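# Move red foam block or yellow sponge to desk

## Task

Check the shelving at the far end of the aisle for a red foam block. If one is there, bring it to the desk and set it down; if none is there, take the yellow sponge from the coffee table and set that on the desk. All other objects must stay on their own shelf, table or counter. The coffee table must be standing upright when you finish, or the task fails. The robot must not fall over or finish leaning, or the task fails. The moved item must rest on the desk by itself at the end; if only the robot's grip keeps it there, it does not count.

## Robot and tools

Robot: a Hello Robot Stretch 4, about 1.6 m tall, with one arm. It has an omni-wheel base (rim within 0.23 m of the base origin), a lift on a vertical mast, an arm that telescopes forward, a three-joint wrist (yaw, pitch, roll) and a two-finger gripper. Loose objects may occasionally get nudged by something else in the scene.

Frames: the base frame sits on the floor under the base centre, x forward, y left, z up. hand_pose is reported in it, as a point between the open fingertips; with all wrist joints at zero its axes line up with the base frame. The printed hand position may be slightly wrong. The odometry frame is wherever the base frame was when the scene began. base_odometry comes from wheel turns only, so slipping counts as travel; heading runs -3.142 to 3.142, positive to the left.

execute_actions: arguments "actions" (a list holding one action, or empty to just read state and images) and optional "cameras" (names from head_camera, head_left_camera, head_right_camera, wrist_camera, all; omitted, null or ["all"] gives all, [] gives none; a bad name rejects the call). An action holds "base", "joints" or both, plus optional "pace" and "contact_limits"; or else "end_of_arm" by itself. All motions in one action begin together.
- "base": one relative command only, measured from where the base last reported itself. {"translate_m": d}: straight drive, metres, forward positive, -2 to 2. {"strafe_m": d}: sideways, metres, left positive, -2 to 2. {"rotate_rad": d}: turn in place, radians, counter-clockwise (left) positive, -3.2 to 3.2.
- "joints": a single dict of absolute targets by name. lift_m 0 to 1.2 (m); arm_m 0 to 0.55 (m extension); wrist_yaw_rad -1.134 to 4.276 (0 forward, positive left, 3.14 stowed; above 3.4 the arm may obstruct); wrist_pitch_rad -1.117 to 4.259 (0 level, 1.57 pointing down); wrist_roll_rad -1.117 to 4.259 (0 keeps fingers level; positive turns clockwise viewed from behind); gripper_m -0.038 to 0.141 (fingertip gap in m; negative means fingers press together). Done tolerances: ±0.004 for lift, arm, gripper; ±0.02 yaw and roll; ±0.05 pitch. Out-of-range joint targets are clipped and reported; any other bad value or unknown key rejects the call and nothing moves.
- "pace": "slow", "default" (if omitted), "fast", "max". Base speeds 0.1/0.3/0.4/0.6 m/s and turn rates 1/2/3/4 rad/s respectively, reduced when lift_m exceeds 0.2 (down to 0.3 m/s and 1 rad/s at 1.2).
- "contact_limits": {"arm_m": v}, v from 0 (lightest) to 0.75 (hardest), default 0.5; the arm stops if it pushes harder.
- {"end_of_arm": "enable_torque"}: re-powers wrist or gripper motors that shut off; they hold in place.
Anything you omit from an action may still be driving toward an earlier target without the statuses showing it.

wait: {"seconds": 0 to 10}; commands nothing, returns state and images. zoom_image: {"camera", "region": [x0, y0, x1, y1]} in pixels of that camera's latest full image, origin top-left, at most 504 by 504. finished_scene: {"scene": n}; ends the scene irreversibly and reports success. Replying with no tool call ends everything.

Results: base_status and joint_status give how each commanded motion ended: "done" (for the base, wheels turned the full amount even if slipping), "off_target" (stopped short, may still push), "contact_stop_at_<key>" (met resistance; that part holds, or goes slack for lift, arm or wheels), "limit_stop_at_<name>", "time_out", "torque_fault". After a stop the old target is dropped. on_its_own lists uncommanded things; "held at" is a target, not a position. If a call reports a stop, later execute_actions, wait and finished_scene calls in the same reply are skipped. lidar_m: 12 distances (m) from the base origin, 30-degree sectors starting straight ahead and going counter-clockwise (4th left, 7th behind, 10th right); "-" means nothing seen or closer than 0.25 m; sees from about 0.15 m up to robot height, may miss glass, thin legs, things behind. wrist_depth_mm: 7x7 median depths, top-left first, 100 to 2000 mm, "-" invalid; shows the robot's own body. turned_by_wheels vs turned_by_imu differing by over about 0.1 rad means a collision or slip, with heading error roughly their difference. base_tilt in degrees (forward, right positive), with a fixed bias up to about 1.5. motor_effort in percent of max, positive toward higher joint values, peak in brackets (noisy); wheel motors positive turn the base right. A heavier load in a level gripper moves wrist pitch effort away from 0.

Gripping: command gripper_m below the object's width; lower squeezes harder and pulls it toward the wrist by up to a third of the shortfall. Neither the reading nor "done" proves a grasp; at commands of 0 or more a firm grip shows in gripper effort. If fingertips jam on a surface, raise the lift.

Cameras: head_camera at the mast top looking forward and down (turn the base to look around); head_left_camera and head_right_camera are fisheyes beside it, looking steeper and showing base and arm; wrist_camera looks along the fingers, tips near the bottom of its image. Calibration (K, distortion, T_world_to_cam, pos_world) is listed in base-frame terms with small errors, larger for the wrist camera.

Cautions: at scene start, unfold with lift_m 0.4 and wrist_yaw_rad 0 together. "limit_stop_at_own_body" is likely when pitch is below -0.2 with roll below -0.4 or above 4; move away from the body. Leaning past 6 degrees triggers "limit_stop_at_tilt" and slackens lift, arm and wheels. Avoid driving or turning with over 1 kg held and arm_m above 0.2, especially fast; avoid steady hard pushes or pulls, especially with the gripper high. Pressing the gripper into things can torque-fault the wrist. Avoid drops, slips, slams, hard hits, knocking items off furniture, and tipping the coffee table. Shorter robot motion time is better.

Each tool is called after "Emit:" as name(argument=value, ...), one argument or row to a line, values as JSON.

## Session

Emit:
execute_actions(
  actions=[],
)

Scene clock: 0.00 s.
base_odometry: x=+0.000 y=+0.000 heading=+0.000 (m, m, rad; odometry frame)
turned_by_wheels: +0.000 (rad since the last result)
turned_by_imu: +0.000 (rad since the last result)
base_tilt: forward=+0.0 right=-0.2 (deg)
lidar_m: 1.64 2.75 1.46 1.03 0.98 1.01 1.03 0.94 0.98 1.30 1.10 1.14
base_status: not commanded
joint_positions: lift_m=+0.221 arm_m=-0.002 wrist_yaw_rad=+3.139 wrist_pitch_rad=+0.000 wrist_roll_rad=+0.008 gripper_m=+0.057
joint_status: not commanded
motor_effort: lift_m=+20 arm_m=-1 wrist_yaw_rad=+0 wrist_pitch_rad=-4 wrist_roll_rad=-1 gripper_m=-4 wheel_0=-1 wheel_1=+0 wheel_2=-1 (%)
hand_pose: x=-0.1193 y=+0.0881 z=+0.3997 quat_wxyz=(+0.001, +0.000, +0.004, +1.000) (m; base frame)
wrist_depth_mm: - 133 1160 1336 1708 1863 1098 / - 122 197 1366 1708 1863 1576 / 105 135 201 1397 1756 1863 1537 / 135 151 1182 1397 1756 1863 1576 / 904 1042 1160 1397 1756 1863 1618 / 917 1008 198 1229 1118 1366 1182 / 878 854 960 - 917 946 946
pictures: head_camera, head_left_camera, head_right_camera, wrist_camera
Images, in order (width x height): head_camera 420x560, head_left_camera 420x672, head_right_camera 420x672, wrist_camera 616x392.

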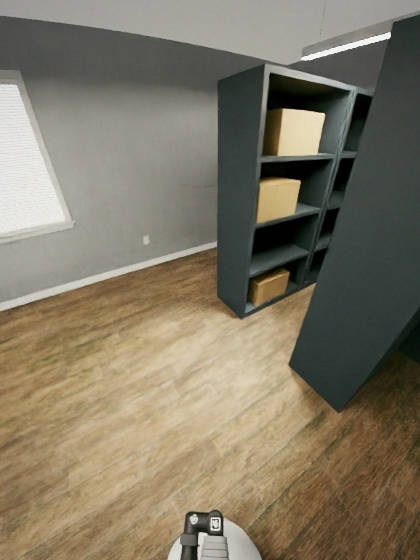

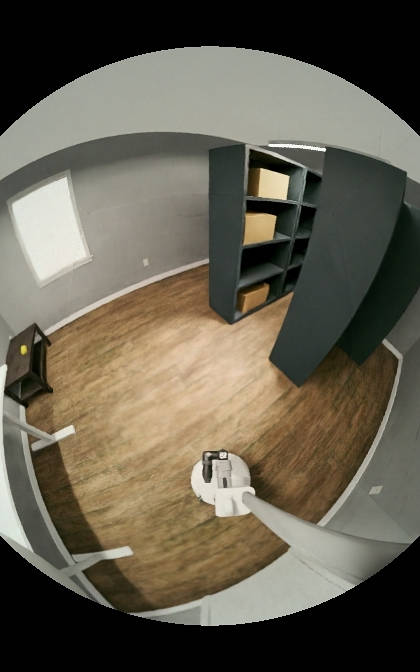

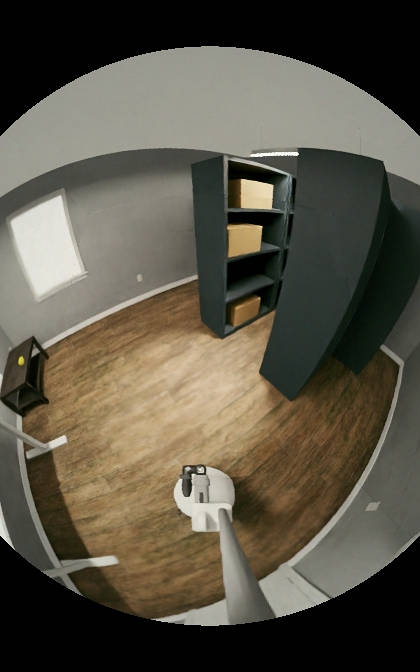

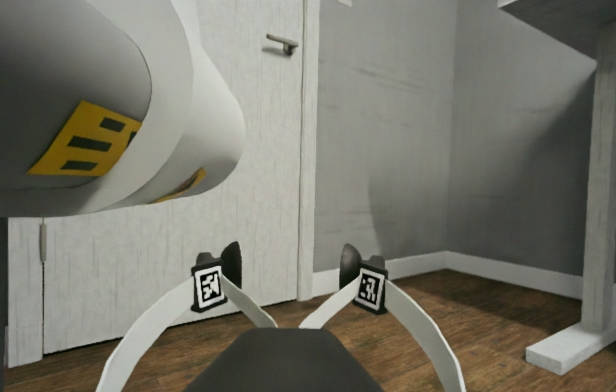

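Emit:
execute_actions(
  actions=[
    {"base":{"rotate_rad":-0.97},"pace":"fast"},
  ],
  cameras=[],
)

Emit:
execute_actions(
  actions=[
    {"base":{"strafe_m":0.9},"joints":{"lift_m":0.4,"wrist_yaw_rad":0},"pace":"max"},
  ],
)

Scene clock: 2.80 s.
base_odometry: x=+0.000 y=+0.000 heading=-0.969 (m, m, rad; odometry frame)
turned_by_wheels: -0.969 (rad since the last result)
turned_by_imu: -0.968 (rad since the last result)
base_tilt: forward=+0.0 right=-0.2 (deg)
lidar_m: 1.12 1.15 1.65 2.76 1.37 1.02 0.99 1.05 1.00 0.94 1.02 1.41
base_status: done
joint_positions: lift_m=+0.221 arm_m=-0.002 wrist_yaw_rad=+3.139 wrist_pitch_rad=+0.000 wrist_roll_rad=+0.008 gripper_m=+0.057
joint_status: not commanded
motor_effort: lift_m=+20(20) arm_m=-1(0) wrist_yaw_rad=+0(0) wrist_pitch_rad=-7(3) wrist_roll_rad=-1(1) gripper_m=-3(2) wheel_0=+4(12) wheel_1=+2(12) wheel_2=+3(20) (%)
hand_pose: x=-0.1193 y=+0.0881 z=+0.3997 quat_wxyz=(+0.001, +0.000, +0.004, +1.000) (m; base frame)
wrist_depth_mm: - 133 1118 1205 1205 1308 1281 / - 122 196 1808 1863 1756 1921 / 105 135 201 1983 1983 - 1983 / 135 151 1983 1921 1983 1983 1983 / 1618 1921 1921 1921 1983 1983 1983 / 1281 1281 198 1229 1138 1397 1397 / 891 854 976 - 931 946 960
pictures: none
No camera images: the call's "cameras" was empty. Leave "cameras" out to get every camera's image.

Scene clock: 5.63 s.
base_odometry: x=+0.742 y=+0.509 heading=-0.970 (m, m, rad; odometry frame)
turned_by_wheels: +0.000 (rad since the last result)
turned_by_imu: +0.002 (rad since the last result)
base_tilt: forward=+0.0 right=-0.2 (deg)
lidar_m: 1.17 1.17 1.94 1.86 1.73 1.39 0.95 1.01 1.45 1.84 1.97 1.16
base_status: done
joint_positions: lift_m=+0.400 arm_m=-0.002 wrist_yaw_rad=+0.000 wrist_pitch_rad=+0.000 wrist_roll_rad=+0.008 gripper_m=+0.057
joint_status: all done
motor_effort: lift_m=+22(32) arm_m=-1(0) wrist_yaw_rad=-1(9) wrist_pitch_rad=-5(6) wrist_roll_rad=-1(1) gripper_m=-5(3) wheel_0=+0(18) wheel_1=-4(16) wheel_2=+0(3) (%)
hand_pose: x=+0.4575 y=-0.0873 z=+0.5781 quat_wxyz=(+1.000, +0.004, +0.000, +0.000) (m; base frame)
wrist_depth_mm: 854 866 - - 891 891 904 / 854 891 - - 904 904 904 / 866 904 - - 904 904 - / 878 904 - - 904 904 - / 878 917 1863 - 917 931 - / 878 878 198 1661 917 917 1756 / 904 904 1336 - 946 917 1255
pictures: head_camera, head_left_camera, head_right_camera, wrist_camera
camera_calibration (this result's frames):
wrist_camera: T_world_to_cam=[[-0.0341012, -0.998765, 0.036145, -0.102107], [-0.0474095, -0.0345087, -0.998279, 0.640835], [0.998293, -0.0357561, -0.0461742, -0.203686], [0, 0, 0, 1]] pos_world=[0.230238, -0.0871494, 0.634018]
Images, in order (width x height): head_camera 420x560, head_left_camera 420x672, head_right_camera 420x672, wrist_camera 616x392.

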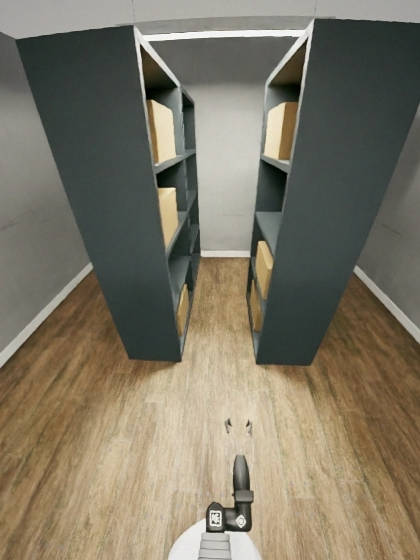

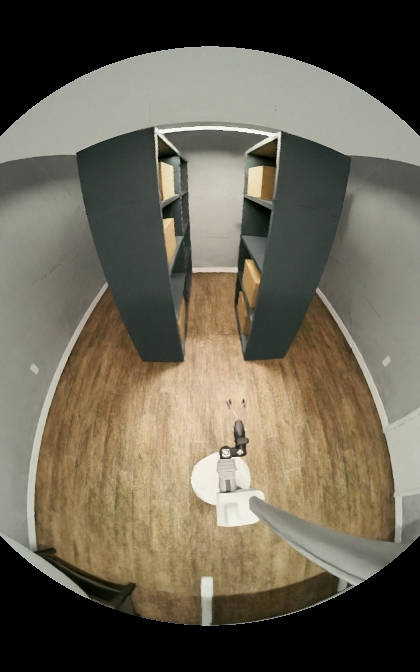

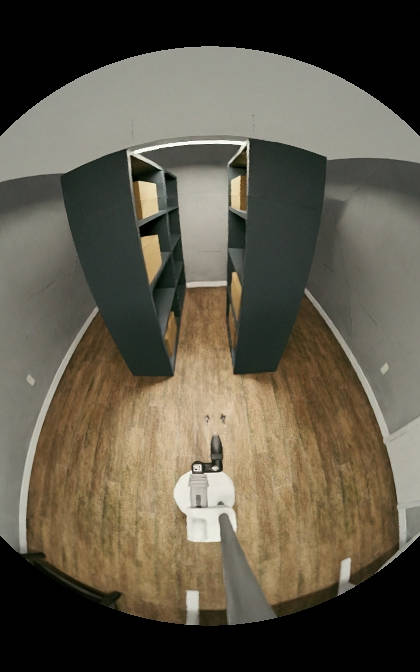

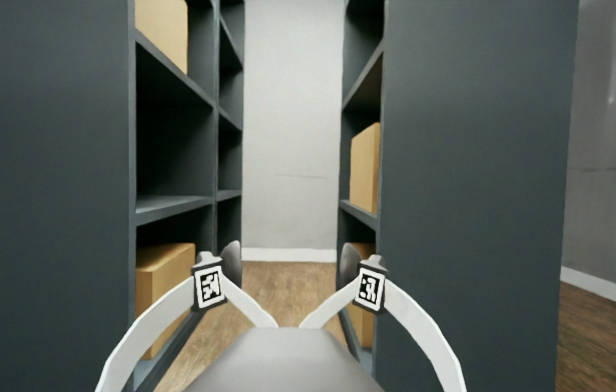

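Emit:
execute_actions(
  actions=[
    {"base":{"translate_m":1.0},"pace":"max"},
  ],
)

Scene clock: 9.60 s.
base_odometry: x=+1.308 y=-0.315 heading=-0.969 (m, m, rad; odometry frame)
turned_by_wheels: +0.001 (rad since the last result)
turned_by_imu: +0.002 (rad since the last result)
base_tilt: forward=+0.1 right=-0.2 (deg)
lidar_m: 1.11 0.41 0.32 0.49 1.95 2.31 2.29 2.12 1.97 0.42 0.33 0.46
base_status: done
joint_positions: lift_m=+0.400 arm_m=-0.002 wrist_yaw_rad=+0.000 wrist_pitch_rad=+0.000 wrist_roll_rad=+0.008 gripper_m=+0.057
joint_status: not commanded
motor_effort: lift_m=+22(23) arm_m=-1(1) wrist_yaw_rad=+0(1) wrist_pitch_rad=-3(7) wrist_roll_rad=+0(1) gripper_m=-5(1) wheel_0=+4(13) wheel_1=+3(11) wheel_2=+1(17) (%)
hand_pose: x=+0.4575 y=-0.0874 z=+0.5781 quat_wxyz=(+1.000, +0.004, +0.000, +0.000) (m; base frame)
wrist_depth_mm: 732 842 1756 1756 1756 732 345 / 750 854 1708 1756 1756 492 347 / 750 866 1756 1756 1808 488 347 / 750 866 1808 1808 1756 480 347 / 634 866 1708 1808 788 473 343 / 768 768 198 1661 788 798 327 / 778 904 1308 - 809 585 564
pictures: head_camera, head_left_camera, head_right_camera, wrist_camera
camera_calibration (this result's frames):
wrist_camera: T_world_to_cam=[[-0.0343001, -0.998758, 0.0361448, -0.102073], [-0.0474164, -0.0344991, -0.998279, 0.640836], [0.998286, -0.035955, -0.0461742, -0.203685], [0, 0, 0, 1]] pos_world=[0.230221, -0.0871616, 0.634018]
Images, in order (width x height): head_camera 420x560, head_left_camera 420x672, head_right_camera 420x672, wrist_camera 616x392.

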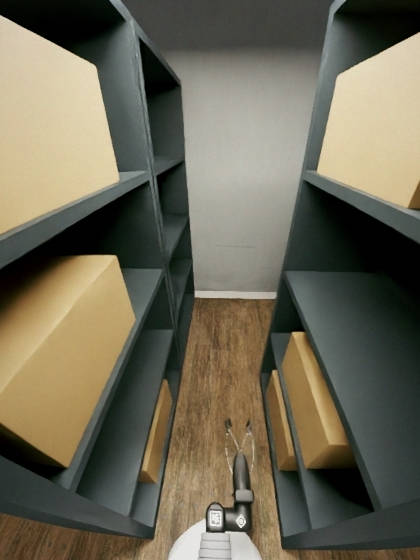

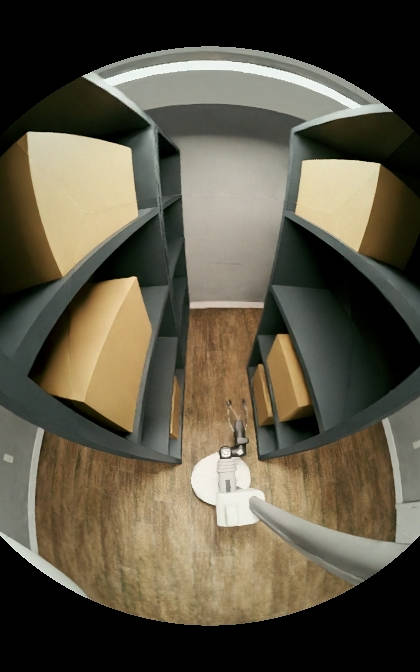

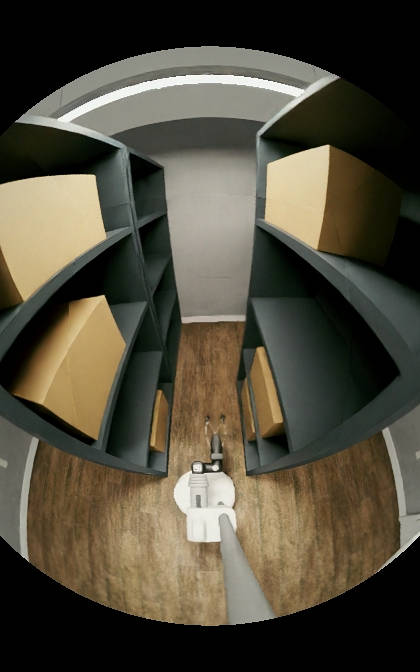

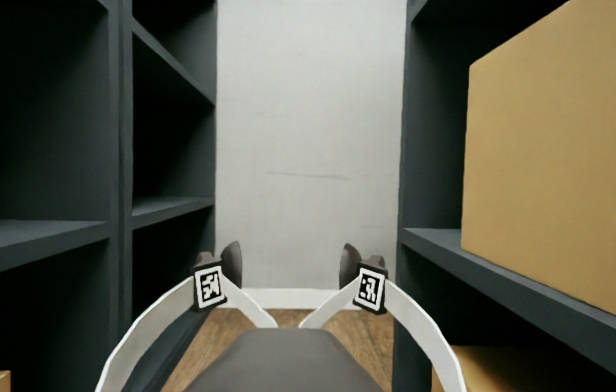

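Emit:
execute_actions(
  actions=[
    {"base":{"translate_m":1.2},"joints":{"wrist_yaw_rad":1.0},"pace":"fast"},
  ],
)

Scene clock: 14.33 s.
base_odometry: x=+1.988 y=-1.304 heading=-0.968 (m, m, rad; odometry frame)
turned_by_wheels: +0.001 (rad since the last result)
turned_by_imu: +0.002 (rad since the last result)
base_tilt: forward=+0.0 right=-0.3 (deg)
lidar_m: 0.78 0.38 0.27 0.25 0.29 0.40 - 0.47 0.37 0.69 0.83 0.83
base_status: done
joint_positions: lift_m=+0.400 arm_m=-0.002 wrist_yaw_rad=+1.000 wrist_pitch_rad=+0.000 wrist_roll_rad=+0.008 gripper_m=+0.057
joint_status: all done
motor_effort: lift_m=+22(22) arm_m=-1(1) wrist_yaw_rad=+0(5) wrist_pitch_rad=-7(5) wrist_roll_rad=-2(2) gripper_m=-7(2) wheel_0=+4(12) wheel_1=+3(9) wheel_2=+0(17) (%)
hand_pose: x=+0.3984 y=+0.1955 z=+0.5781 quat_wxyz=(+0.878, +0.004, +0.002, +0.479) (m; base frame)
wrist_depth_mm: 580 647 732 741 603 488 445 / 585 661 741 809 603 496 445 / 585 661 759 820 603 496 445 / 591 668 759 831 609 504 445 / 462 469 480 496 512 500 449 / 272 273 199 317 366 504 449 / 222 254 732 - 609 508 449
pictures: head_camera, head_left_camera, head_right_camera, wrist_camera
camera_calibration (this result's frames):
wrist_camera: T_world_to_cam=[[0.821775, -0.568665, 0.0361441, -0.246742], [0.00340223, -0.0585337, -0.99828, 0.632248], [0.569802, 0.820484, -0.0461668, -0.131279], [0, 0, 0, 1]] pos_world=[0.275418, 0.00440704, 0.634018]
Images, in order (width x height): head_camera 420x560, head_left_camera 420x672, head_right_camera 420x672, wrist_camera 616x392.

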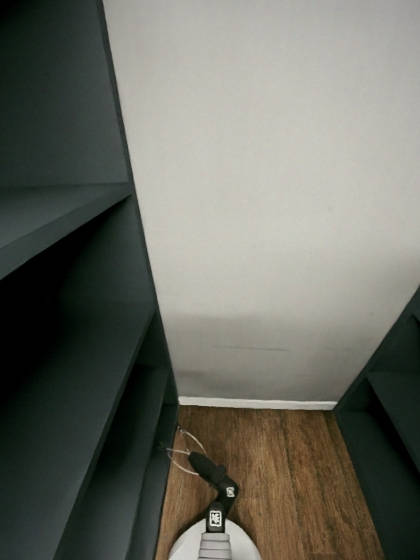

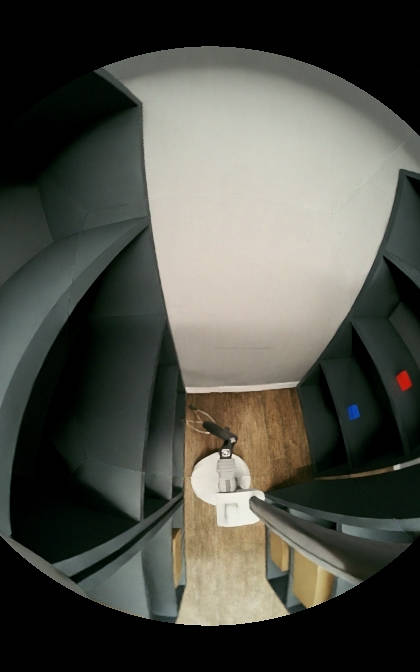

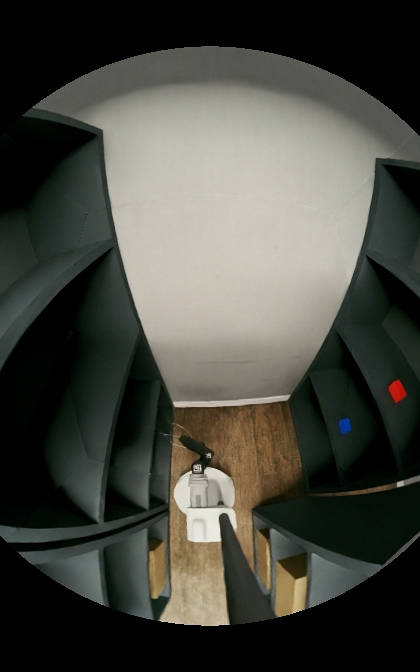

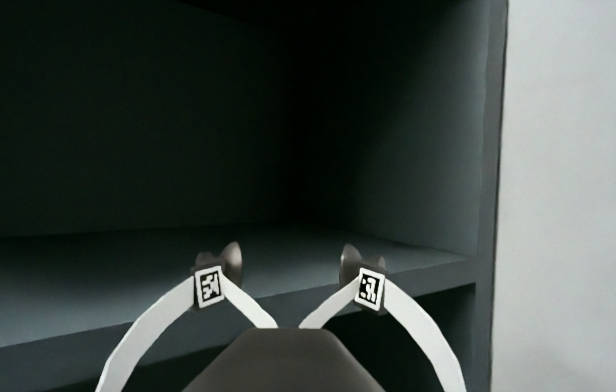

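Emit:
execute_actions(
  actions=[
    {"base":{"strafe_m":-0.06},"joints":{"wrist_yaw_rad":0,"gripper_m":0.14},"pace":"fast"},
  ],
  cameras=[],
)

Emit:
execute_actions(
  actions=[
    {"base":{"rotate_rad":-1.6},"joints":{"lift_m":0.86},"pace":"fast"},
  ],
  cameras=[],
)

Emit:
execute_actions(
  actions=[
    {"base":{"strafe_m":0.33},"joints":{"arm_m":0.15},"pace":"fast"},
  ],
)

Scene clock: 18.70 s.
base_odometry: x=+1.938 y=-1.338 heading=-0.968 (m, m, rad; odometry frame)
turned_by_wheels: +0.000 (rad since the last result)
turned_by_imu: +0.000 (rad since the last result)
base_tilt: forward=+0.1 right=-0.2 (deg)
lidar_m: 0.77 0.47 0.34 0.32 0.34 0.49 1.00 0.38 0.31 0.71 0.76 0.80
base_status: done
joint_positions: lift_m=+0.400 arm_m=-0.002 wrist_yaw_rad=+0.000 wrist_pitch_rad=+0.000 wrist_roll_rad=+0.008 gripper_m=+0.140
joint_status: all done
motor_effort: lift_m=+22(23) arm_m=-1(1) wrist_yaw_rad=-1(6) wrist_pitch_rad=-6(8) wrist_roll_rad=+0(0) gripper_m=+1(3) wheel_0=+1(14) wheel_1=+0(14) wheel_2=+0(3) (%)
hand_pose: x=+0.4575 y=-0.0873 z=+0.5781 quat_wxyz=(+1.000, +0.004, +0.000, +0.000) (m; base frame)
wrist_depth_mm: 530 539 539 539 549 554 559 / 539 549 544 549 554 554 559 / 539 544 544 549 559 564 564 / 549 549 554 554 559 564 569 / 549 559 559 564 559 569 574 / 554 554 559 564 574 574 574 / 559 559 564 - 580 580 585
pictures: none
No camera images: the call's "cameras" was empty. Leave "cameras" out to get every camera's image.

Scene clock: 20.93 s.
base_odometry: x=+1.938 y=-1.338 heading=-2.567 (m, m, rad; odometry frame)
turned_by_wheels: -1.599 (rad since the last result)
turned_by_imu: -1.596 (rad since the last result)
base_tilt: forward=+0.1 right=-0.2 (deg)
lidar_m: 0.65 0.75 0.81 0.77 0.46 0.36 0.32 0.35 0.47 1.10 0.40 0.30
base_status: done
joint_positions: lift_m=+0.860 arm_m=-0.002 wrist_yaw_rad=+0.004 wrist_pitch_rad=+0.001 wrist_roll_rad=+0.008 gripper_m=+0.140
joint_status: all done
motor_effort: lift_m=+25(27) arm_m=-1(1) wrist_yaw_rad=-13(13) wrist_pitch_rad=-11(9) wrist_roll_rad=-1(2) gripper_m=+1(1) wheel_0=+6(11) wheel_1=+2(14) wheel_2=+5(12) (%)
hand_pose: x=+0.4579 y=-0.0861 z=+1.0374 quat_wxyz=(+1.000, +0.004, +0.001, +0.002) (m; base frame)
wrist_depth_mm: 842 820 809 741 279 150 116 / 931 931 931 960 276 148 115 / 917 946 946 960 272 147 114 / 931 946 946 960 267 146 114 / 539 549 559 512 222 145 113 / 946 946 960 492 198 145 113 / 960 960 976 - 258 135 112
pictures: none
No camera images: the call's "cameras" was empty. Leave "cameras" out to get every camera's image.

Scene clock: 23.07 s.
base_odometry: x=+2.118 y=-1.615 heading=-2.567 (m, m, rad; odometry frame)
turned_by_wheels: +0.000 (rad since the last result)
turned_by_imu: +0.001 (rad since the last result)
base_tilt: forward=+0.0 right=-0.3 (deg)
lidar_m: 0.72 0.64 0.46 0.45 0.46 0.35 0.33 0.36 0.50 1.08 0.57 0.71
base_status: done
joint_positions: lift_m=+0.860 arm_m=+0.149 wrist_yaw_rad=+0.000 wrist_pitch_rad=+0.000 wrist_roll_rad=+0.008 gripper_m=+0.140
joint_status: all done
motor_effort: lift_m=+25(25) arm_m=+6(8) wrist_yaw_rad=-1(13) wrist_pitch_rad=-4(9) wrist_roll_rad=-1(2) gripper_m=+0(0) wheel_0=-4(14) wheel_1=+1(14) wheel_2=+0(0) (%)
hand_pose: x=+0.6084 y=-0.0874 z=+1.0379 quat_wxyz=(+1.000, +0.004, +0.000, +0.000) (m; base frame)
wrist_depth_mm: 732 768 788 798 788 661 466 / 741 778 788 788 809 654 459 / 750 788 798 809 820 654 459 / 750 798 809 820 820 640 452 / 462 473 449 452 517 539 442 / 345 345 351 351 357 366 370 / 778 809 820 - 831 597 452
pictures: head_camera, head_left_camera, head_right_camera, wrist_camera
camera_calibration (this result's frames):
wrist_camera: T_world_to_cam=[[-0.0343017, -0.998761, 0.0360638, -0.113432], [-0.0473412, -0.0344207, -0.998286, 1.10703], [0.99829, -0.0359502, -0.0461018, -0.333205], [0, 0, 0, 1]] pos_world=[0.381152, -0.0871659, 1.09386]
Images, in order (width x height): head_camera 420x560, head_left_camera 420x672, head_right_camera 420x672, wrist_camera 616x392.

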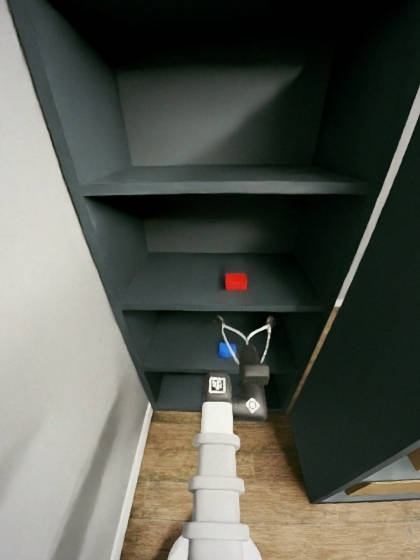

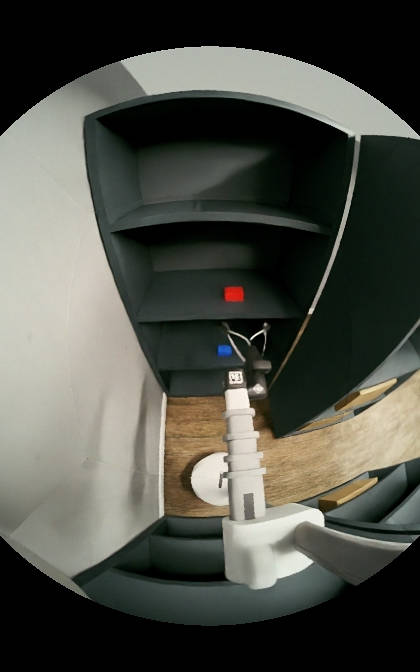

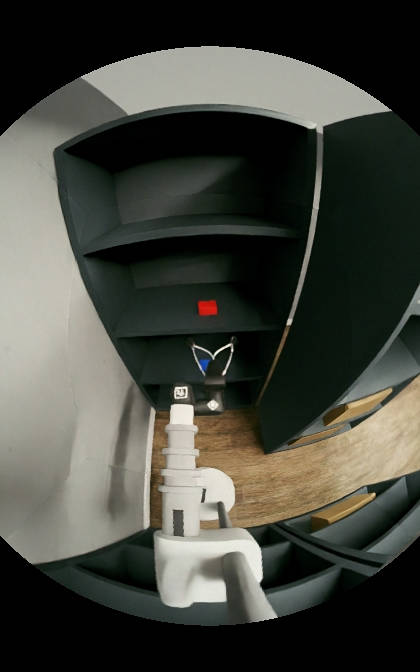

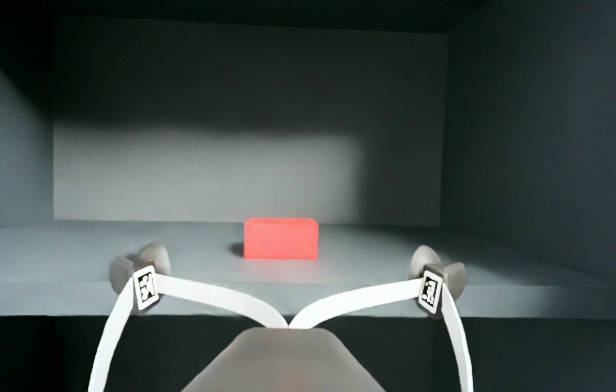

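Emit:
execute_actions(
  actions=[
    {"base":{"strafe_m":0.01},"joints":{"arm_m":0.385,"lift_m":0.842}},
  ],
  cameras=["head_camera","wrist_camera"],
)

Scene clock: 25.60 s.
base_odometry: x=+2.123 y=-1.623 heading=-2.568 (m, m, rad; odometry frame)
turned_by_wheels: +0.000 (rad since the last result)
turned_by_imu: +0.000 (rad since the last result)
base_tilt: forward=+0.1 right=-0.1 (deg)
lidar_m: 0.72 0.65 0.46 0.42 0.44 0.34 0.32 0.34 0.50 1.09 0.58 0.71
base_status: done
joint_positions: lift_m=+0.842 arm_m=+0.384 wrist_yaw_rad=+0.000 wrist_pitch_rad=+0.000 wrist_roll_rad=+0.008 gripper_m=+0.140
joint_status: all done
motor_effort: lift_m=+14(23) arm_m=+5(7) wrist_yaw_rad=-1(0) wrist_pitch_rad=-5(4) wrist_roll_rad=-1(1) gripper_m=+0(1) wheel_0=-4(14) wheel_1=+3(12) wheel_2=+0(1) (%)
hand_pose: x=+0.8434 y=-0.0874 z=+1.0208 quat_wxyz=(+1.000, +0.004, +0.000, +0.000) (m; base frame)
wrist_depth_mm: 539 549 554 559 564 574 480 / 544 549 559 564 574 585 473 / 544 559 559 569 574 580 469 / 559 554 559 574 574 585 469 / 382 387 267 216 421 442 427 / 226 197 198 201 204 226 250 / 161 161 172 - 168 169 173
pictures: head_camera, wrist_camera
camera_calibration (this result's frames):
wrist_camera: T_world_to_cam=[[-0.0343282, -0.99876, 0.036063, -0.104737], [-0.0473194, -0.0344195, -0.998287, 1.10102], [0.99829, -0.0359759, -0.0460791, -0.568629], [0, 0, 0, 1]] pos_world=[0.61616, -0.0871675, 1.07671]
Images, in order (width x height): head_camera 420x560, wrist_camera 616x392.

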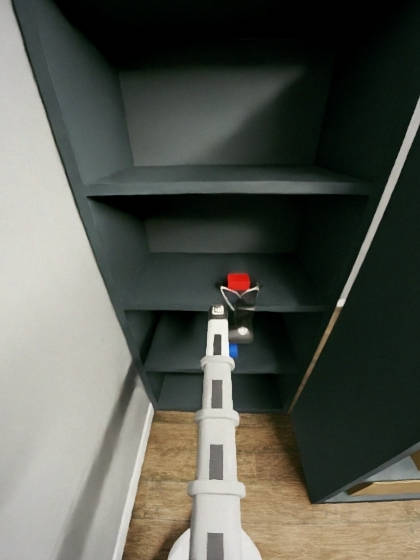

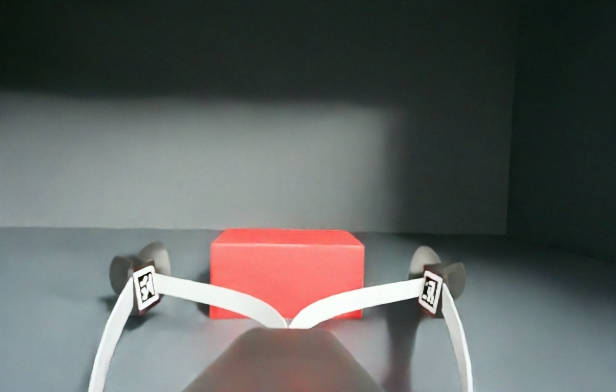

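Emit:
execute_actions(
  actions=[
    {"joints":{"arm_m":0.408,"lift_m":0.834,"gripper_m":0.11}},
  ],
  cameras=[],
)

Emit:
execute_actions(
  actions=[
    {"joints":{"gripper_m":0.04}},
  ],
  cameras=["wrist_camera"],
)

Emit:
execute_actions(
  actions=[
    {"joints":{"lift_m":0.87}},
  ],
  cameras=["wrist_camera"],
)

Scene clock: 27.83 s.
base_odometry: x=+2.123 y=-1.623 heading=-2.568 (m, m, rad; odometry frame)
turned_by_wheels: +0.000 (rad since the last result)
turned_by_imu: +0.000 (rad since the last result)
base_tilt: forward=+0.0 right=-0.2 (deg)
lidar_m: 0.71 0.64 0.45 0.42 0.45 0.35 0.32 0.35 0.48 1.08 0.58 0.71
base_status: not commanded
joint_positions: lift_m=+0.834 arm_m=+0.407 wrist_yaw_rad=+0.000 wrist_pitch_rad=-0.001 wrist_roll_rad=+0.008 gripper_m=+0.110
joint_status: all done
motor_effort: lift_m=+14(12) arm_m=+6(6) wrist_yaw_rad=+1(0) wrist_pitch_rad=-4(5) wrist_roll_rad=-1(2) gripper_m=-2(1) wheel_0=-4(4) wheel_1=+3(3) wheel_2=+0(0) (%)
hand_pose: x=+0.8664 y=-0.0874 z=+1.0130 quat_wxyz=(+1.000, +0.004, +0.000, +0.000) (m; base frame)
wrist_depth_mm: 521 521 530 539 544 544 473 / 521 525 535 544 549 554 473 / 521 530 535 544 554 559 469 / 530 539 539 549 559 559 466 / 349 355 189 191 294 404 415 / 206 191 187 190 191 224 229 / 147 143 157 - 153 147 158
pictures: none
No camera images: the call's "cameras" was empty. Leave "cameras" out to get every camera's image.

Scene clock: 29.40 s.
base_odometry: x=+2.123 y=-1.623 heading=-2.568 (m, m, rad; odometry frame)
turned_by_wheels: +0.000 (rad since the last result)
turned_by_imu: +0.000 (rad since the last result)
base_tilt: forward=+0.1 right=-0.2 (deg)
lidar_m: 0.72 0.65 0.46 0.43 0.47 0.34 0.33 0.35 0.49 1.08 0.57 0.71
base_status: not commanded
joint_positions: lift_m=+0.834 arm_m=+0.407 wrist_yaw_rad=+0.000 wrist_pitch_rad=-0.001 wrist_roll_rad=+0.008 gripper_m=+0.040
joint_status: all done
motor_effort: lift_m=+14(14) arm_m=+5(6) wrist_yaw_rad=+0(0) wrist_pitch_rad=-3(5) wrist_roll_rad=-1(2) gripper_m=-27(27) wheel_0=-4(4) wheel_1=+3(4) wheel_2=+0(0) (%)
hand_pose: x=+0.8664 y=-0.0874 z=+1.0130 quat_wxyz=(+1.000, +0.004, +0.000, +0.000) (m; base frame)
wrist_depth_mm: 517 525 530 530 544 549 477 / 525 525 535 539 549 554 473 / 521 530 535 544 554 554 469 / 525 535 544 549 559 564 473 / 347 355 177 178 340 402 421 / 205 178 175 178 181 222 229 / 146 147 148 - 153 147 157
pictures: wrist_camera
camera_calibration (this result's frames):
wrist_camera: T_world_to_cam=[[-0.0343055, -0.998761, 0.0360447, -0.103655], [-0.0467941, -0.0344212, -0.998311, 1.09387], [0.998315, -0.0359343, -0.0455553, -0.592499], [0, 0, 0, 1]] pos_world=[0.639131, -0.087165, 1.06876]
Images, in order (width x height): wrist_camera 616x392.

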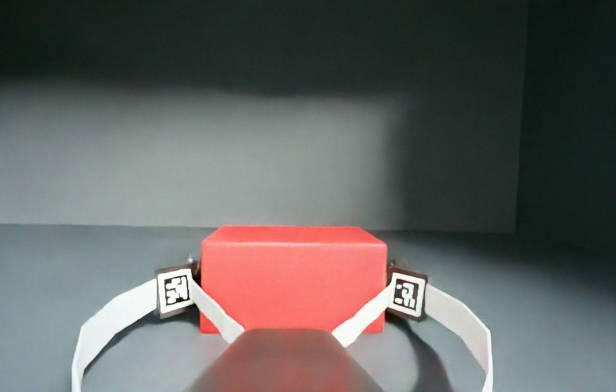

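Scene clock: 30.37 s.
base_odometry: x=+2.123 y=-1.623 heading=-2.568 (m, m, rad; odometry frame)
turned_by_wheels: +0.000 (rad since the last result)
turned_by_imu: +0.000 (rad since the last result)
base_tilt: forward=+0.1 right=-0.2 (deg)
lidar_m: 0.71 0.63 0.45 0.43 0.44 0.36 0.33 0.36 0.48 1.07 0.58 0.72
base_status: not commanded
joint_positions: lift_m=+0.870 arm_m=+0.407 wrist_yaw_rad=+0.000 wrist_pitch_rad=+0.000 wrist_roll_rad=+0.008 gripper_m=+0.040
joint_status: all done
motor_effort: lift_m=+25(26) arm_m=+6(5) wrist_yaw_rad=-1(1) wrist_pitch_rad=-7(9) wrist_roll_rad=+0(1) gripper_m=-27(21) wheel_0=-4(4) wheel_1=+3(3) wheel_2=+0(0) (%)
hand_pose: x=+0.8664 y=-0.0874 z=+1.0478 quat_wxyz=(+1.000, +0.004, +0.000, +0.000) (m; base frame)
wrist_depth_mm: 521 525 530 530 544 554 477 / 521 525 535 544 549 549 473 / 525 530 539 549 549 559 469 / 530 535 539 554 554 559 466 / 504 517 177 178 488 564 459 / 298 180 175 177 181 322 332 / 212 213 215 - 222 213 228
pictures: wrist_camera
camera_calibration (this result's frames):
wrist_camera: T_world_to_cam=[[-0.0342783, -0.998761, 0.0360713, -0.104962], [-0.0475577, -0.0344215, -0.998275, 1.12927], [0.99828, -0.0359347, -0.0463189, -0.590085], [0, 0, 0, 1]] pos_world=[0.639177, -0.087165, 1.10378]
Images, in order (width x height): wrist_camera 616x392.

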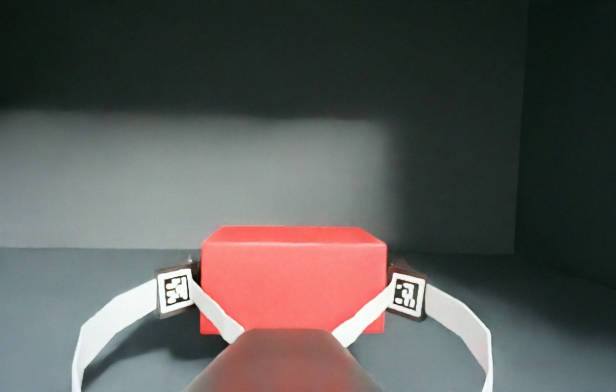

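Emit:
execute_actions(
  actions=[
    {"base":{"translate_m":-0.02},"joints":{"arm_m":0},"pace":"fast"},
  ],
  cameras=[],
)

Emit:
execute_actions(
  actions=[
    {"base":{"rotate_rad":-1.57}},
  ],
  cameras=[],
)

Emit:
execute_actions(
  actions=[
    {"base":{"translate_m":0.7},"pace":"fast"},
  ],
)

Scene clock: 33.17 s.
base_odometry: x=+2.140 y=-1.612 heading=-2.568 (m, m, rad; odometry frame)
turned_by_wheels: +0.000 (rad since the last result)
turned_by_imu: -0.001 (rad since the last result)
base_tilt: forward=+0.0 right=-0.2 (deg)
lidar_m: 0.74 0.63 0.45 0.42 0.46 0.34 0.31 0.34 0.45 1.18 0.58 0.71
base_status: done
joint_positions: lift_m=+0.870 arm_m=+0.001 wrist_yaw_rad=+0.000 wrist_pitch_rad=+0.000 wrist_roll_rad=+0.008 gripper_m=+0.040
joint_status: all done
motor_effort: lift_m=+25(25) arm_m=-6(6) wrist_yaw_rad=+0(1) wrist_pitch_rad=-9(6) wrist_roll_rad=-1(2) gripper_m=-22(26) wheel_0=-5(8) wheel_1=-4(9) wheel_2=+3(13) (%)
hand_pose: x=+0.4604 y=-0.0875 z=+1.0477 quat_wxyz=(+1.000, +0.004, +0.000, +0.000) (m; base frame)
wrist_depth_mm: 699 809 768 768 750 661 530 / 741 946 946 960 976 668 525 / 732 946 976 976 991 661 535 / 732 946 976 976 991 668 539 / 508 525 177 178 535 585 539 / 750 180 176 178 181 585 539 / 723 976 991 - 1008 609 544
pictures: none
No camera images: the call's "cameras" was empty. Leave "cameras" out to get every camera's image.

Scene clock: 35.23 s.
base_odometry: x=+2.140 y=-1.612 heading=+2.146 (m, m, rad; odometry frame)
turned_by_wheels: -1.569 (rad since the last result)
turned_by_imu: -1.566 (rad since the last result)
base_tilt: forward=+0.1 right=-0.2 (deg)
lidar_m: 1.14 0.58 0.73 0.74 0.63 0.45 0.43 0.45 0.33 0.30 0.33 0.46
base_status: done
joint_positions: lift_m=+0.870 arm_m=+0.001 wrist_yaw_rad=+0.000 wrist_pitch_rad=+0.000 wrist_roll_rad=+0.008 gripper_m=+0.040
joint_status: not commanded
motor_effort: lift_m=+24(25) arm_m=-6(6) wrist_yaw_rad=+0(0) wrist_pitch_rad=-7(7) wrist_roll_rad=-1(1) gripper_m=-25(23) wheel_0=+6(11) wheel_1=+5(10) wheel_2=+4(8) (%)
hand_pose: x=+0.4604 y=-0.0874 z=+1.0478 quat_wxyz=(+1.000, +0.004, +0.000, +0.000) (m; base frame)
wrist_depth_mm: 809 946 - - 891 741 647 / 1118 1118 - - 1160 1060 315 / 1118 1118 - - 878 691 314 / 1118 1160 - - 878 699 312 / 676 1160 177 178 580 597 310 / 809 180 175 177 181 402 312 / 609 976 - - 1160 1098 310
pictures: none
No camera images: the call's "cameras" was empty. Leave "cameras" out to get every camera's image.

Scene clock: 38.47 s.
base_odometry: x=+1.758 y=-1.026 heading=+2.147 (m, m, rad; odometry frame)
turned_by_wheels: +0.001 (rad since the last result)
turned_by_imu: +0.002 (rad since the last result)
base_tilt: forward=+0.1 right=-0.2 (deg)
lidar_m: 2.79 0.42 0.30 0.28 0.29 1.13 1.13 0.46 0.34 0.30 0.33 0.46
base_status: done
joint_positions: lift_m=+0.870 arm_m=+0.001 wrist_yaw_rad=+0.000 wrist_pitch_rad=+0.000 wrist_roll_rad=+0.008 gripper_m=+0.040
joint_status: not commanded
motor_effort: lift_m=+24(24) arm_m=-5(6) wrist_yaw_rad=+0(1) wrist_pitch_rad=-5(5) wrist_roll_rad=-1(2) gripper_m=-26(25) wheel_0=+5(11) wheel_1=+4(8) wheel_2=-1(16) (%)
hand_pose: x=+0.4604 y=-0.0874 z=+1.0478 quat_wxyz=(+1.000, +0.004, +0.000, +0.000) (m; base frame)
wrist_depth_mm: - - - - - 452 349 / - - - - - 459 345 / - - - - - 455 343 / - - - - - 466 343 / - - 177 178 - 466 343 / - 180 175 177 181 404 327 / - - - - - 480 473
pictures: head_camera, head_left_camera, head_right_camera, wrist_camera
camera_calibration (this result's frames):
wrist_camera: T_world_to_cam=[[-0.0343189, -0.998758, 0.0361196, -0.118928], [-0.0479213, -0.0344548, -0.998257, 1.11007], [0.998261, -0.03599, -0.0466793, -0.184318], [0, 0, 0, 1]] pos_world=[0.233112, -0.0871663, 1.10383]
Images, in order (width x height): head_camera 420x560, head_left_camera 420x672, head_right_camera 420x672, wrist_camera 616x392.

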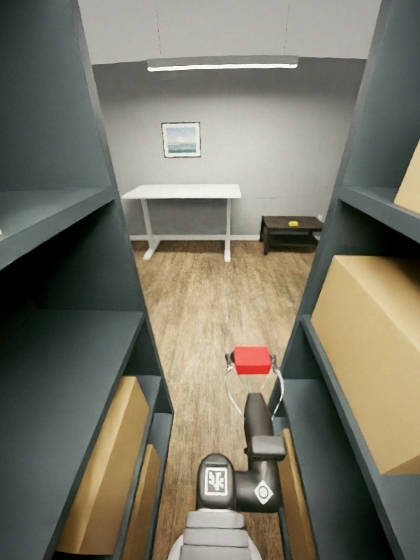

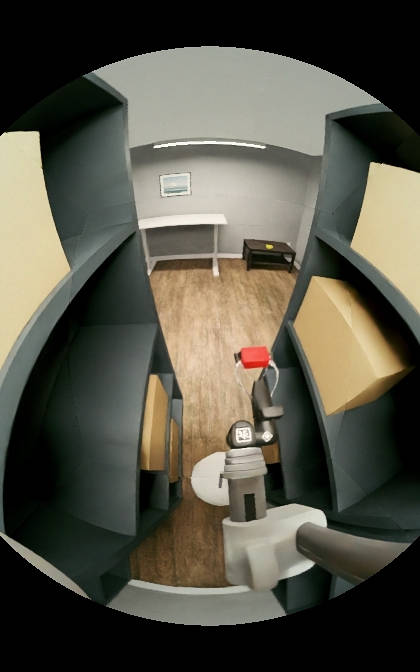

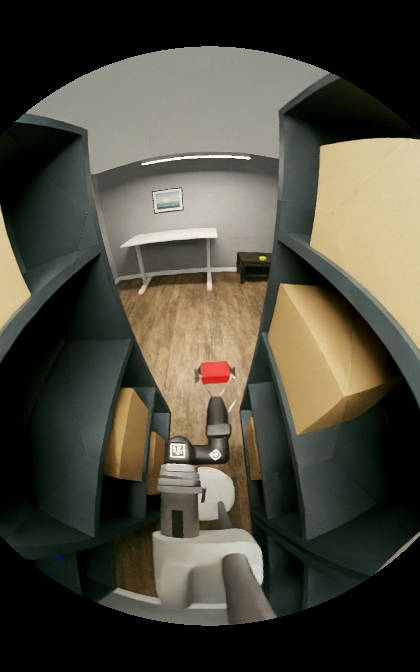

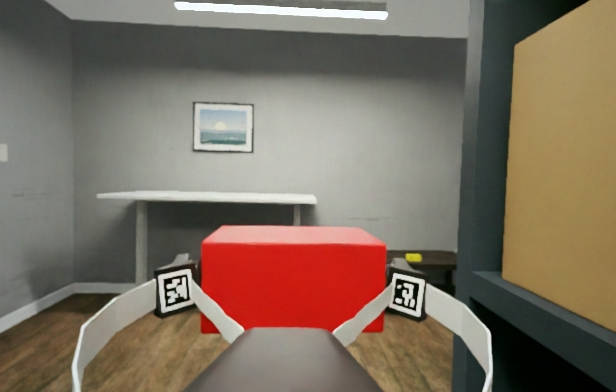

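Emit:
execute_actions(
  actions=[
    {"base":{"translate_m":2.0},"joints":{"arm_m":0.48},"pace":"fast"},
  ],
  cameras=["head_camera","wrist_camera"],
)

Scene clock: 45.73 s.
base_odometry: x=+0.668 y=+0.651 heading=+2.148 (m, m, rad; odometry frame)
turned_by_wheels: +0.000 (rad since the last result)
turned_by_imu: +0.004 (rad since the last result)
base_tilt: forward=+0.1 right=-0.1 (deg)
lidar_m: 0.80 0.84 1.20 1.83 1.91 1.33 1.31 1.32 1.99 1.88 1.46 0.81
base_status: done
joint_positions: lift_m=+0.870 arm_m=+0.479 wrist_yaw_rad=+0.000 wrist_pitch_rad=+0.000 wrist_roll_rad=+0.008 gripper_m=+0.040
joint_status: all done
motor_effort: lift_m=+24(24) arm_m=+5(7) wrist_yaw_rad=-1(1) wrist_pitch_rad=-8(8) wrist_roll_rad=-2(1) gripper_m=-23(26) wheel_0=+5(11) wheel_1=+3(7) wheel_2=-3(15) (%)
hand_pose: x=+0.9385 y=-0.0874 z=+1.0478 quat_wxyz=(+1.000, +0.004, +0.000, +0.000) (m; base frame)
wrist_depth_mm: 866 866 891 917 917 931 931 / 878 904 904 904 917 917 946 / 904 904 904 931 931 931 946 / 904 917 904 931 917 946 960 / 683 715 177 178 931 960 960 / 407 180 175 177 181 960 976 / 289 290 293 - 303 291 976
pictures: head_camera, wrist_camera
camera_calibration (this result's frames):
wrist_camera: T_world_to_cam=[[-0.0341506, -0.998764, 0.0361158, -0.102625], [-0.0477743, -0.0344642, -0.998263, 1.1329], [0.998274, -0.0358167, -0.0465383, -0.661744], [0, 0, 0, 1]] pos_world=[0.711221, -0.0871556, 1.10384]
Images, in order (width x height): head_camera 420x560, wrist_camera 616x392.

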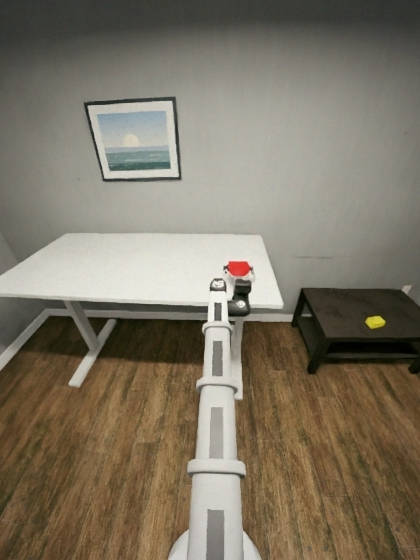

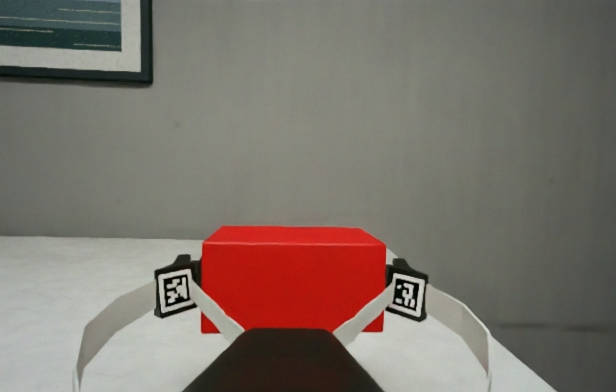

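Emit:
execute_actions(
  actions=[
    {"joints":{"lift_m":0.794,"arm_m":0.49}},
  ],
  cameras=[],
)

Emit:
execute_actions(
  actions=[
    {"joints":{"gripper_m":0.125}},
  ],
  cameras=[],
)

Emit:
execute_actions(
  actions=[
    {"joints":{"arm_m":0.25},"pace":"fast"},
  ],
  cameras=["head_camera","wrist_camera"],
)

Scene clock: 47.97 s.
base_odometry: x=+0.668 y=+0.651 heading=+2.148 (m, m, rad; odometry frame)
turned_by_wheels: +0.000 (rad since the last result)
turned_by_imu: +0.000 (rad since the last result)
base_tilt: forward=+0.0 right=-0.1 (deg)
lidar_m: 0.79 0.85 1.18 1.82 1.95 1.34 1.30 1.31 1.99 1.86 1.47 0.81
base_status: not commanded
joint_positions: lift_m=+0.794 arm_m=+0.489 wrist_yaw_rad=+0.000 wrist_pitch_rad=+0.000 wrist_roll_rad=+0.008 gripper_m=+0.040
joint_status: all done
motor_effort: lift_m=+14(27) arm_m=+5(5) wrist_yaw_rad=-1(1) wrist_pitch_rad=-6(7) wrist_roll_rad=-2(1) gripper_m=-26(25) wheel_0=+5(5) wheel_1=+3(3) wheel_2=-3(3) (%)
hand_pose: x=+0.9484 y=-0.0874 z=+0.9728 quat_wxyz=(+1.000, +0.004, +0.000, +0.000) (m; base frame)
wrist_depth_mm: 842 866 878 904 904 904 917 / 878 891 904 904 917 931 931 / 891 878 904 904 931 917 931 / 891 891 904 917 917 931 946 / 347 355 177 178 340 946 960 / 206 178 176 177 181 224 249 / 146 147 148 - 153 147 157
pictures: none
No camera images: the call's "cameras" was empty. Leave "cameras" out to get every camera's image.

Scene clock: 49.73 s.
base_odometry: x=+0.668 y=+0.651 heading=+2.148 (m, m, rad; odometry frame)
turned_by_wheels: +0.000 (rad since the last result)
turned_by_imu: +0.000 (rad since the last result)
base_tilt: forward=+0.2 right=-0.2 (deg)
lidar_m: 0.79 0.83 1.18 1.84 1.92 1.32 1.31 1.34 1.98 1.87 1.45 0.83
base_status: not commanded
joint_positions: lift_m=+0.794 arm_m=+0.489 wrist_yaw_rad=+0.000 wrist_pitch_rad=+0.000 wrist_roll_rad=+0.008 gripper_m=+0.125
joint_status: all done
motor_effort: lift_m=+14(14) arm_m=+5(6) wrist_yaw_rad=+0(1) wrist_pitch_rad=-6(4) wrist_roll_rad=-2(1) gripper_m=+1(22) wheel_0=+5(6) wheel_1=+4(3) wheel_2=-3(3) (%)
hand_pose: x=+0.9484 y=-0.0874 z=+0.9728 quat_wxyz=(+1.000, +0.004, +0.000, +0.000) (m; base frame)
wrist_depth_mm: 854 854 878 904 917 917 917 / 866 878 904 891 904 917 917 / 904 891 904 904 917 931 946 / 878 891 904 904 917 931 960 / 349 353 213 191 296 931 960 / 206 191 184 190 193 222 248 / 147 139 157 - 153 147 158
pictures: none
No camera images: the call's "cameras" was empty. Leave "cameras" out to get every camera's image.

Scene clock: 51.27 s.
base_odometry: x=+0.668 y=+0.651 heading=+2.148 (m, m, rad; odometry frame)
turned_by_wheels: +0.000 (rad since the last result)
turned_by_imu: +0.000 (rad since the last result)
base_tilt: forward=+0.1 right=-0.1 (deg)
lidar_m: 0.79 0.81 1.19 1.83 1.92 1.32 1.30 1.33 2.00 1.88 1.45 0.82
base_status: not commanded
joint_positions: lift_m=+0.794 arm_m=+0.251 wrist_yaw_rad=+0.000 wrist_pitch_rad=+0.000 wrist_roll_rad=+0.008 gripper_m=+0.125
joint_status: all done
motor_effort: lift_m=+14(14) arm_m=-5(7) wrist_yaw_rad=+0(1) wrist_pitch_rad=-7(7) wrist_roll_rad=-2(0) gripper_m=-2(0) wheel_0=+5(5) wheel_1=+3(3) wheel_2=-3(3) (%)
hand_pose: x=+0.7103 y=-0.0875 z=+0.9728 quat_wxyz=(+1.000, +0.004, +0.000, +0.000) (m; base frame)
wrist_depth_mm: 1060 1098 1118 1138 1160 1160 1182 / 1098 1118 1138 1138 1138 1160 1182 / 1098 1160 1138 1160 1160 1160 1182 / 1138 1138 1160 1160 1182 1205 1205 / 349 355 368 377 389 1182 1205 / 1160 1138 1182 310 1182 1205 1229 / 1160 1138 1205 - 1205 1205 1205
pictures: head_camera, wrist_camera
camera_calibration (this result's frames):
wrist_camera: T_world_to_cam=[[-0.0344948, -0.998752, 0.0361073, -0.107549], [-0.047495, -0.0344497, -0.998277, 1.04689], [0.998276, -0.0361503, -0.0462474, -0.437802], [0, 0, 0, 1]] pos_world=[0.48306, -0.0871759, 1.02872]
Images, in order (width x height): head_camera 420x560, wrist_camera 616x392.

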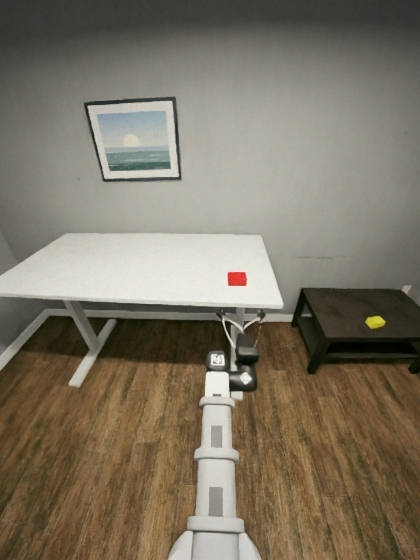

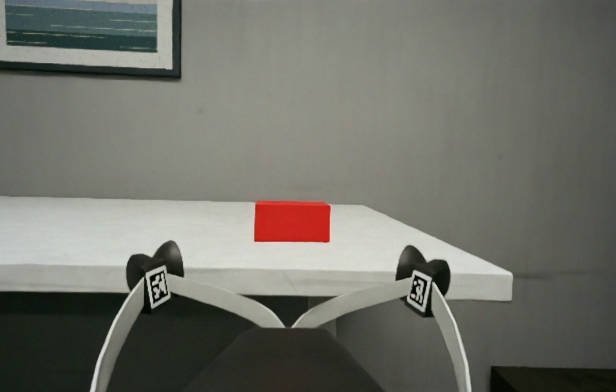

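Emit:
finished_scene(
  scene=1,
)

The scene is finished: the task was done.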